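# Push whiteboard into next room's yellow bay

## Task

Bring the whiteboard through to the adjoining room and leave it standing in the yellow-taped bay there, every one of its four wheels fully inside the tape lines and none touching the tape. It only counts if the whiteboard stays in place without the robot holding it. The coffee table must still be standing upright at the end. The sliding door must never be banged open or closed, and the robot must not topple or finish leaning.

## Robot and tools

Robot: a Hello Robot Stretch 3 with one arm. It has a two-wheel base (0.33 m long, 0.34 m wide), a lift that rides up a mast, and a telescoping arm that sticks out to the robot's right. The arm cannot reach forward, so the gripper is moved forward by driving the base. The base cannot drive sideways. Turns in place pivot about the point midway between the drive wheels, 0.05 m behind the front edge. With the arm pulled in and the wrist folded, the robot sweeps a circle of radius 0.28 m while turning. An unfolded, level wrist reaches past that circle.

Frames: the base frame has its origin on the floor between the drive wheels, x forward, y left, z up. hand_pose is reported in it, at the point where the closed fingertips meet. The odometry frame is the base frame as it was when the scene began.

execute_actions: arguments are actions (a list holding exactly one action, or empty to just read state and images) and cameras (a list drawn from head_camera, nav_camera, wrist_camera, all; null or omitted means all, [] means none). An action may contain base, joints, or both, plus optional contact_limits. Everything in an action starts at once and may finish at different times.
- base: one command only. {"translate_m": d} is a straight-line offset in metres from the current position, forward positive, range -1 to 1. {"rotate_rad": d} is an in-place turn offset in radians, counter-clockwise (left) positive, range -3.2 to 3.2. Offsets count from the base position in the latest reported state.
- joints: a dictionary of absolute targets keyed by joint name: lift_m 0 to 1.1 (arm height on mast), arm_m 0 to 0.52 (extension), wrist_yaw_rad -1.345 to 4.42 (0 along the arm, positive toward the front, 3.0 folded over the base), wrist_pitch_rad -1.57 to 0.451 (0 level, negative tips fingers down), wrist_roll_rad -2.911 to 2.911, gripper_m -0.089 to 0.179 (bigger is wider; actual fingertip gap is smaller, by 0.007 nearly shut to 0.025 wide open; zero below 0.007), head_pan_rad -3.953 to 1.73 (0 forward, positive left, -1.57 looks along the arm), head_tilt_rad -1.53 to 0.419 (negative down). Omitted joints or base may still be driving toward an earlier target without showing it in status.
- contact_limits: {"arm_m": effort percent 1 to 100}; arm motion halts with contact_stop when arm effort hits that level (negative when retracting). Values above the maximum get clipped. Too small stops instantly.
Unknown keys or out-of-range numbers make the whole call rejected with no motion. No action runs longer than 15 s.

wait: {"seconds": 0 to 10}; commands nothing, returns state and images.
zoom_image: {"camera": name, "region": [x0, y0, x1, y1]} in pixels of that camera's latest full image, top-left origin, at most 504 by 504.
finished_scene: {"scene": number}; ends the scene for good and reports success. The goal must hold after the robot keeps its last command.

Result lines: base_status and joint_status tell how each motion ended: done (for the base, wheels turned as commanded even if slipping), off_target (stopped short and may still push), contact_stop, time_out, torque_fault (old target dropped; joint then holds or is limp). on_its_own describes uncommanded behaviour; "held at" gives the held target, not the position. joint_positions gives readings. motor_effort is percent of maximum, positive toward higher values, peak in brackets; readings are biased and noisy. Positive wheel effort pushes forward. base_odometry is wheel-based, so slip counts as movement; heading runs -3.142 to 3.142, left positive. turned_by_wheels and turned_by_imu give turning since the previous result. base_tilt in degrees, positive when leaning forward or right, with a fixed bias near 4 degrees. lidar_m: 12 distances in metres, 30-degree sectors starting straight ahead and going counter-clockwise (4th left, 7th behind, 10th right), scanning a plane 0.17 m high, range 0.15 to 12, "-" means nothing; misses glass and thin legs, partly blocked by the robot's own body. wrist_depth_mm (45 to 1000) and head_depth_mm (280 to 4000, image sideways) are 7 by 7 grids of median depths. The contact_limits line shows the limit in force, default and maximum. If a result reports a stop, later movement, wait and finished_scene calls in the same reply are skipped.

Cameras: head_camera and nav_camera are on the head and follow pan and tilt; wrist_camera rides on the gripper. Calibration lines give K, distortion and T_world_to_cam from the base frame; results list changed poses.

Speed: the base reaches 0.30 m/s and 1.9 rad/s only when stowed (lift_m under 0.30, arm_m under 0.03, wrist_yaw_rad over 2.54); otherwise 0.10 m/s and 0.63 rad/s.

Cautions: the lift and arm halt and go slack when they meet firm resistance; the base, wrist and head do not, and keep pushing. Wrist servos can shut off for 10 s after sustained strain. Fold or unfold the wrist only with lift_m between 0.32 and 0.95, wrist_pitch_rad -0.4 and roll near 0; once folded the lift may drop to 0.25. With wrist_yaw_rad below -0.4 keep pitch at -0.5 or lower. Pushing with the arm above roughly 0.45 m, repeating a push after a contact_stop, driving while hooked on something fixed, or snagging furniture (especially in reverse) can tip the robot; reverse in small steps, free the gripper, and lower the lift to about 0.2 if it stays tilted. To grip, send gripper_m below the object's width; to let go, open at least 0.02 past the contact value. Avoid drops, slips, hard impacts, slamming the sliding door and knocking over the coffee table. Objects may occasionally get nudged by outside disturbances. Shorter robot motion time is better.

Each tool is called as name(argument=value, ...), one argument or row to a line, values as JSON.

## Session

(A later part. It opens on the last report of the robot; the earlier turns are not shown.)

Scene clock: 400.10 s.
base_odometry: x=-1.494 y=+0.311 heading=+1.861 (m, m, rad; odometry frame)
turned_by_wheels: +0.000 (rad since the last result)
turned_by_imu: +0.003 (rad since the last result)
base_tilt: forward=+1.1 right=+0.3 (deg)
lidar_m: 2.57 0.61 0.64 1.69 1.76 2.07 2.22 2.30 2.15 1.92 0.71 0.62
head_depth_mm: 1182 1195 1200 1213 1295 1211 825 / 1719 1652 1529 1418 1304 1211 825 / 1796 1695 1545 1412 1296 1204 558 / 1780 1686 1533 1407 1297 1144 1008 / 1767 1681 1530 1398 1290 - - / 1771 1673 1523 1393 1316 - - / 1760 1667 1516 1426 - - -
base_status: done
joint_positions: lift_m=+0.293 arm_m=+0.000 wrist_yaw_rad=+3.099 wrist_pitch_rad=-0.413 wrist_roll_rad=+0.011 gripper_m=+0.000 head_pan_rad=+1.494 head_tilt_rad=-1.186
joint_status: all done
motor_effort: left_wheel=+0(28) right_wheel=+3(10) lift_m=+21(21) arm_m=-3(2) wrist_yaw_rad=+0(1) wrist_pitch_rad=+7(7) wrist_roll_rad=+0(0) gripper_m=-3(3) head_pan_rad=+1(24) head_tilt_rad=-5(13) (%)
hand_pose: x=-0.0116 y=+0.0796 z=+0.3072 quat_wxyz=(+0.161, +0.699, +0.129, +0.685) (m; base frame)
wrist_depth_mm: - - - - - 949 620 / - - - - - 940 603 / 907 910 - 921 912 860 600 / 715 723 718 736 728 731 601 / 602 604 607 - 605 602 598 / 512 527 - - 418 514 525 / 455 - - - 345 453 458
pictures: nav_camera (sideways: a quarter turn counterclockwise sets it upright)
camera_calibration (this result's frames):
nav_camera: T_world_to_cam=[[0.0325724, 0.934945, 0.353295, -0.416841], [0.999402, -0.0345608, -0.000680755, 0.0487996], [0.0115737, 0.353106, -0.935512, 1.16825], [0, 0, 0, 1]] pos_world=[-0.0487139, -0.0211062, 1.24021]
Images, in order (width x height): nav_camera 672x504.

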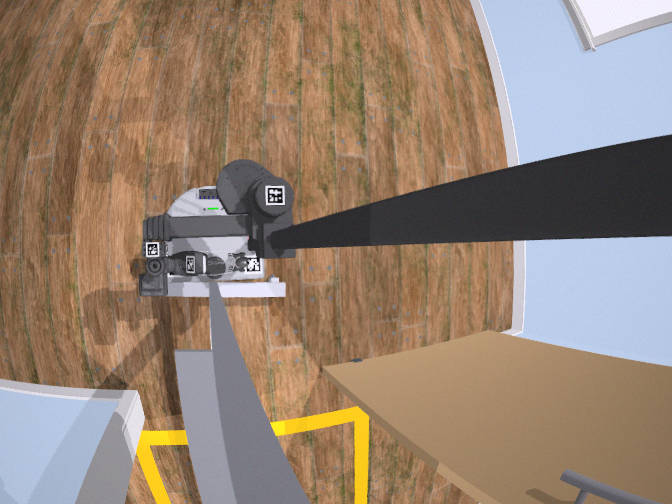

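execute_actions(
  actions=[
    {"base":{"translate_m":0.86}},
  ],
  cameras=[],
)

execute_actions(
  actions=[
    {"base":{"translate_m":-0.1},"joints":{"head_pan_rad":-0.15,"head_tilt_rad":-1.0}},
  ],
  cameras=["nav_camera","head_camera"],
)

Scene clock: 412.57 s.
base_odometry: x=-1.740 y=+1.135 heading=+1.861 (m, m, rad; odometry frame)
turned_by_wheels: +0.000 (rad since the last result)
turned_by_imu: +0.002 (rad since the last result)
base_tilt: forward=+1.1 right=+0.3 (deg)
lidar_m: 1.70 1.75 1.74 0.92 0.56 2.42 3.04 2.94 0.44 0.99 1.50 1.83
head_depth_mm: 1787 1728 1560 1426 1311 1210 823 / 1786 1710 1558 1417 1304 1212 822 / 1767 1698 1546 1413 1297 1197 562 / 1774 1687 1537 1401 1293 1122 1007 / 1757 1680 1518 1400 1287 - - / 1650 1568 1486 1363 1304 - - / 990 991 978 1104 - - -
base_status: done
joint_positions: lift_m=+0.293 arm_m=+0.000 wrist_yaw_rad=+3.099 wrist_pitch_rad=-0.413 wrist_roll_rad=+0.011 gripper_m=+0.000 head_pan_rad=+1.494 head_tilt_rad=-1.186
joint_status: not commanded
motor_effort: left_wheel=+0(7) right_wheel=+4(21) lift_m=+21(21) arm_m=-3(2) wrist_yaw_rad=+0(0) wrist_pitch_rad=+7(6) wrist_roll_rad=+0(0) gripper_m=-4(2) head_pan_rad=+2(2) head_tilt_rad=-5(5) (%)
hand_pose: x=-0.0116 y=+0.0796 z=+0.3072 quat_wxyz=(+0.161, +0.699, +0.129, +0.685) (m; base frame)
wrist_depth_mm: 456 550 - - - - - / 506 595 - - - - - / 860 644 - 925 924 929 925 / 719 651 707 725 749 731 744 / 598 599 602 - 609 617 602 / 506 528 - - 421 521 527 / 460 - - - 345 451 452
pictures: none
No camera images: the call's "cameras" was empty. Leave "cameras" out to get every camera's image.

Scene clock: 414.43 s.
base_odometry: x=-1.711 y=+1.039 heading=+1.861 (m, m, rad; odometry frame)
turned_by_wheels: +0.000 (rad since the last result)
turned_by_imu: -0.001 (rad since the last result)
base_tilt: forward=+1.1 right=+0.3 (deg)
lidar_m: 0.16 1.85 1.74 0.56 0.51 2.41 2.98 2.93 0.40 0.58 1.53 1.85
head_depth_mm: 1756 2028 1848 1606 1419 1263 1143 / 1725 2026 1840 1587 1407 1262 1135 / 1713 1996 1820 1581 1396 1246 1088 / 1695 1964 1246 651 565 1190 1100 / - - - - - 409 1074 / - - 1750 1543 1374 1237 1086 / 1654 1909 1772 1546 1367 1227 1100
base_status: done
joint_positions: lift_m=+0.293 arm_m=+0.000 wrist_yaw_rad=+3.099 wrist_pitch_rad=-0.413 wrist_roll_rad=+0.011 gripper_m=+0.000 head_pan_rad=-0.143 head_tilt_rad=-1.001
joint_status: all done
motor_effort: left_wheel=+0(9) right_wheel=-1(5) lift_m=+21(21) arm_m=-2(2) wrist_yaw_rad=+1(1) wrist_pitch_rad=+7(7) wrist_roll_rad=+0(0) gripper_m=-3(3) head_pan_rad=-3(32) head_tilt_rad=+0(11) (%)
hand_pose: x=-0.0116 y=+0.0796 z=+0.3072 quat_wxyz=(+0.161, +0.699, +0.129, +0.685) (m; base frame)
wrist_depth_mm: - 467 - - - - - / - 543 - - - - - / 897 584 - 919 921 929 944 / 709 668 672 729 741 726 736 / 601 598 602 - 614 606 609 / 507 525 - - 525 419 518 / 456 - - - 444 363 454
pictures: head_camera (sideways: a quarter turn clockwise sets it upright), nav_camera (sideways: a quarter turn counterclockwise sets it upright)
camera_calibration (this result's frames):
head_camera: T_world_to_cam=[[-0.813977, 0.0659938, -0.577136, 0.773066], [0.112238, 0.992671, -0.0447888, 0.0603374], [0.569951, -0.101234, -0.815419, 1.01547], [0, 0, 0, 1]] pos_world=[0.0437197, -0.00811321, 1.2769]
nav_camera: T_world_to_cam=[[0.8508, -0.0823784, 0.518992, -0.637657], [-0.100691, -0.994892, 0.00714903, 0.0453159], [0.515752, -0.0583402, -0.854749, 1.06025], [0, 0, 0, 1]] pos_world=[0.000256849, 0.0544103, 1.23686]
Images, in order (width x height): head_camera 896x504, nav_camera 672x504.

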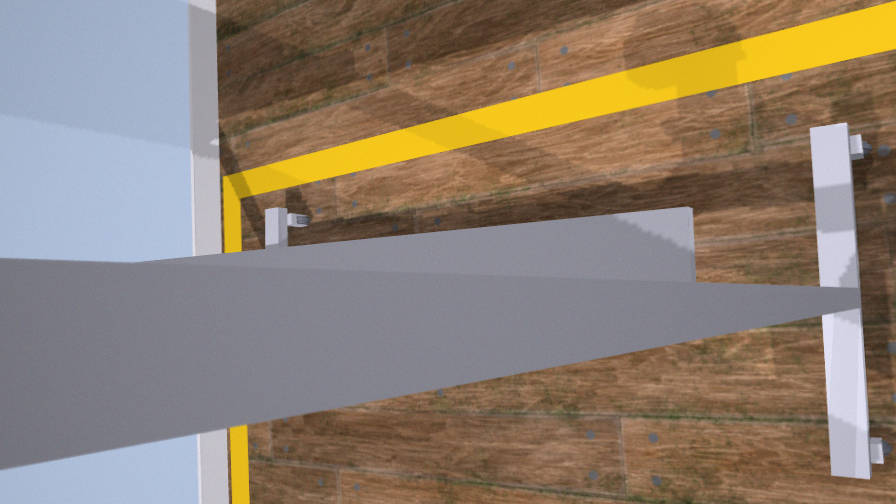

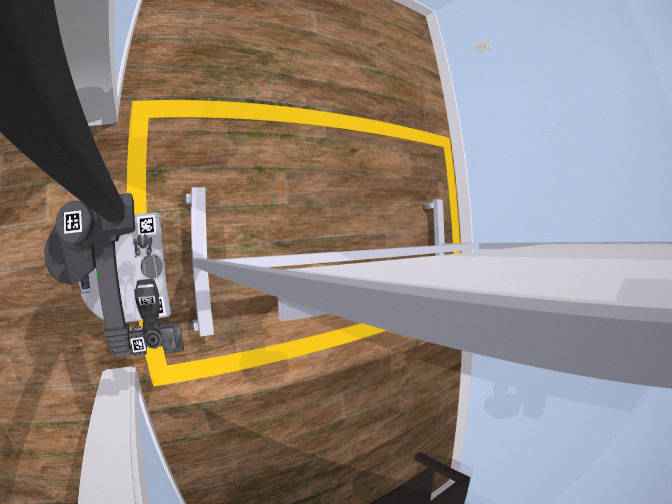

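zoom_image(
  camera="head_camera",
  region=[210, 140, 370, 260],
)

Region (210, 140, 370, 260) of head_camera's 896x504 image, scaled by 3.150, with more detail than that image has; it fills the top 378 rows of this view, and the rest is white.

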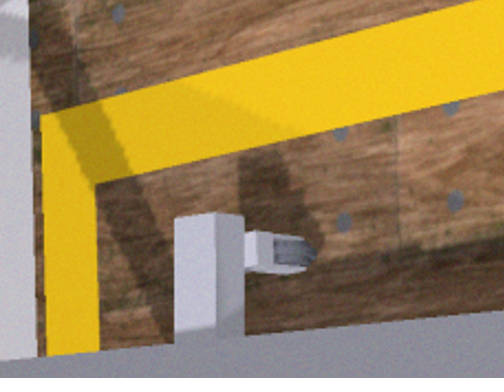

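finished_scene(
  scene=2,
)

The scene is finished: the task was done.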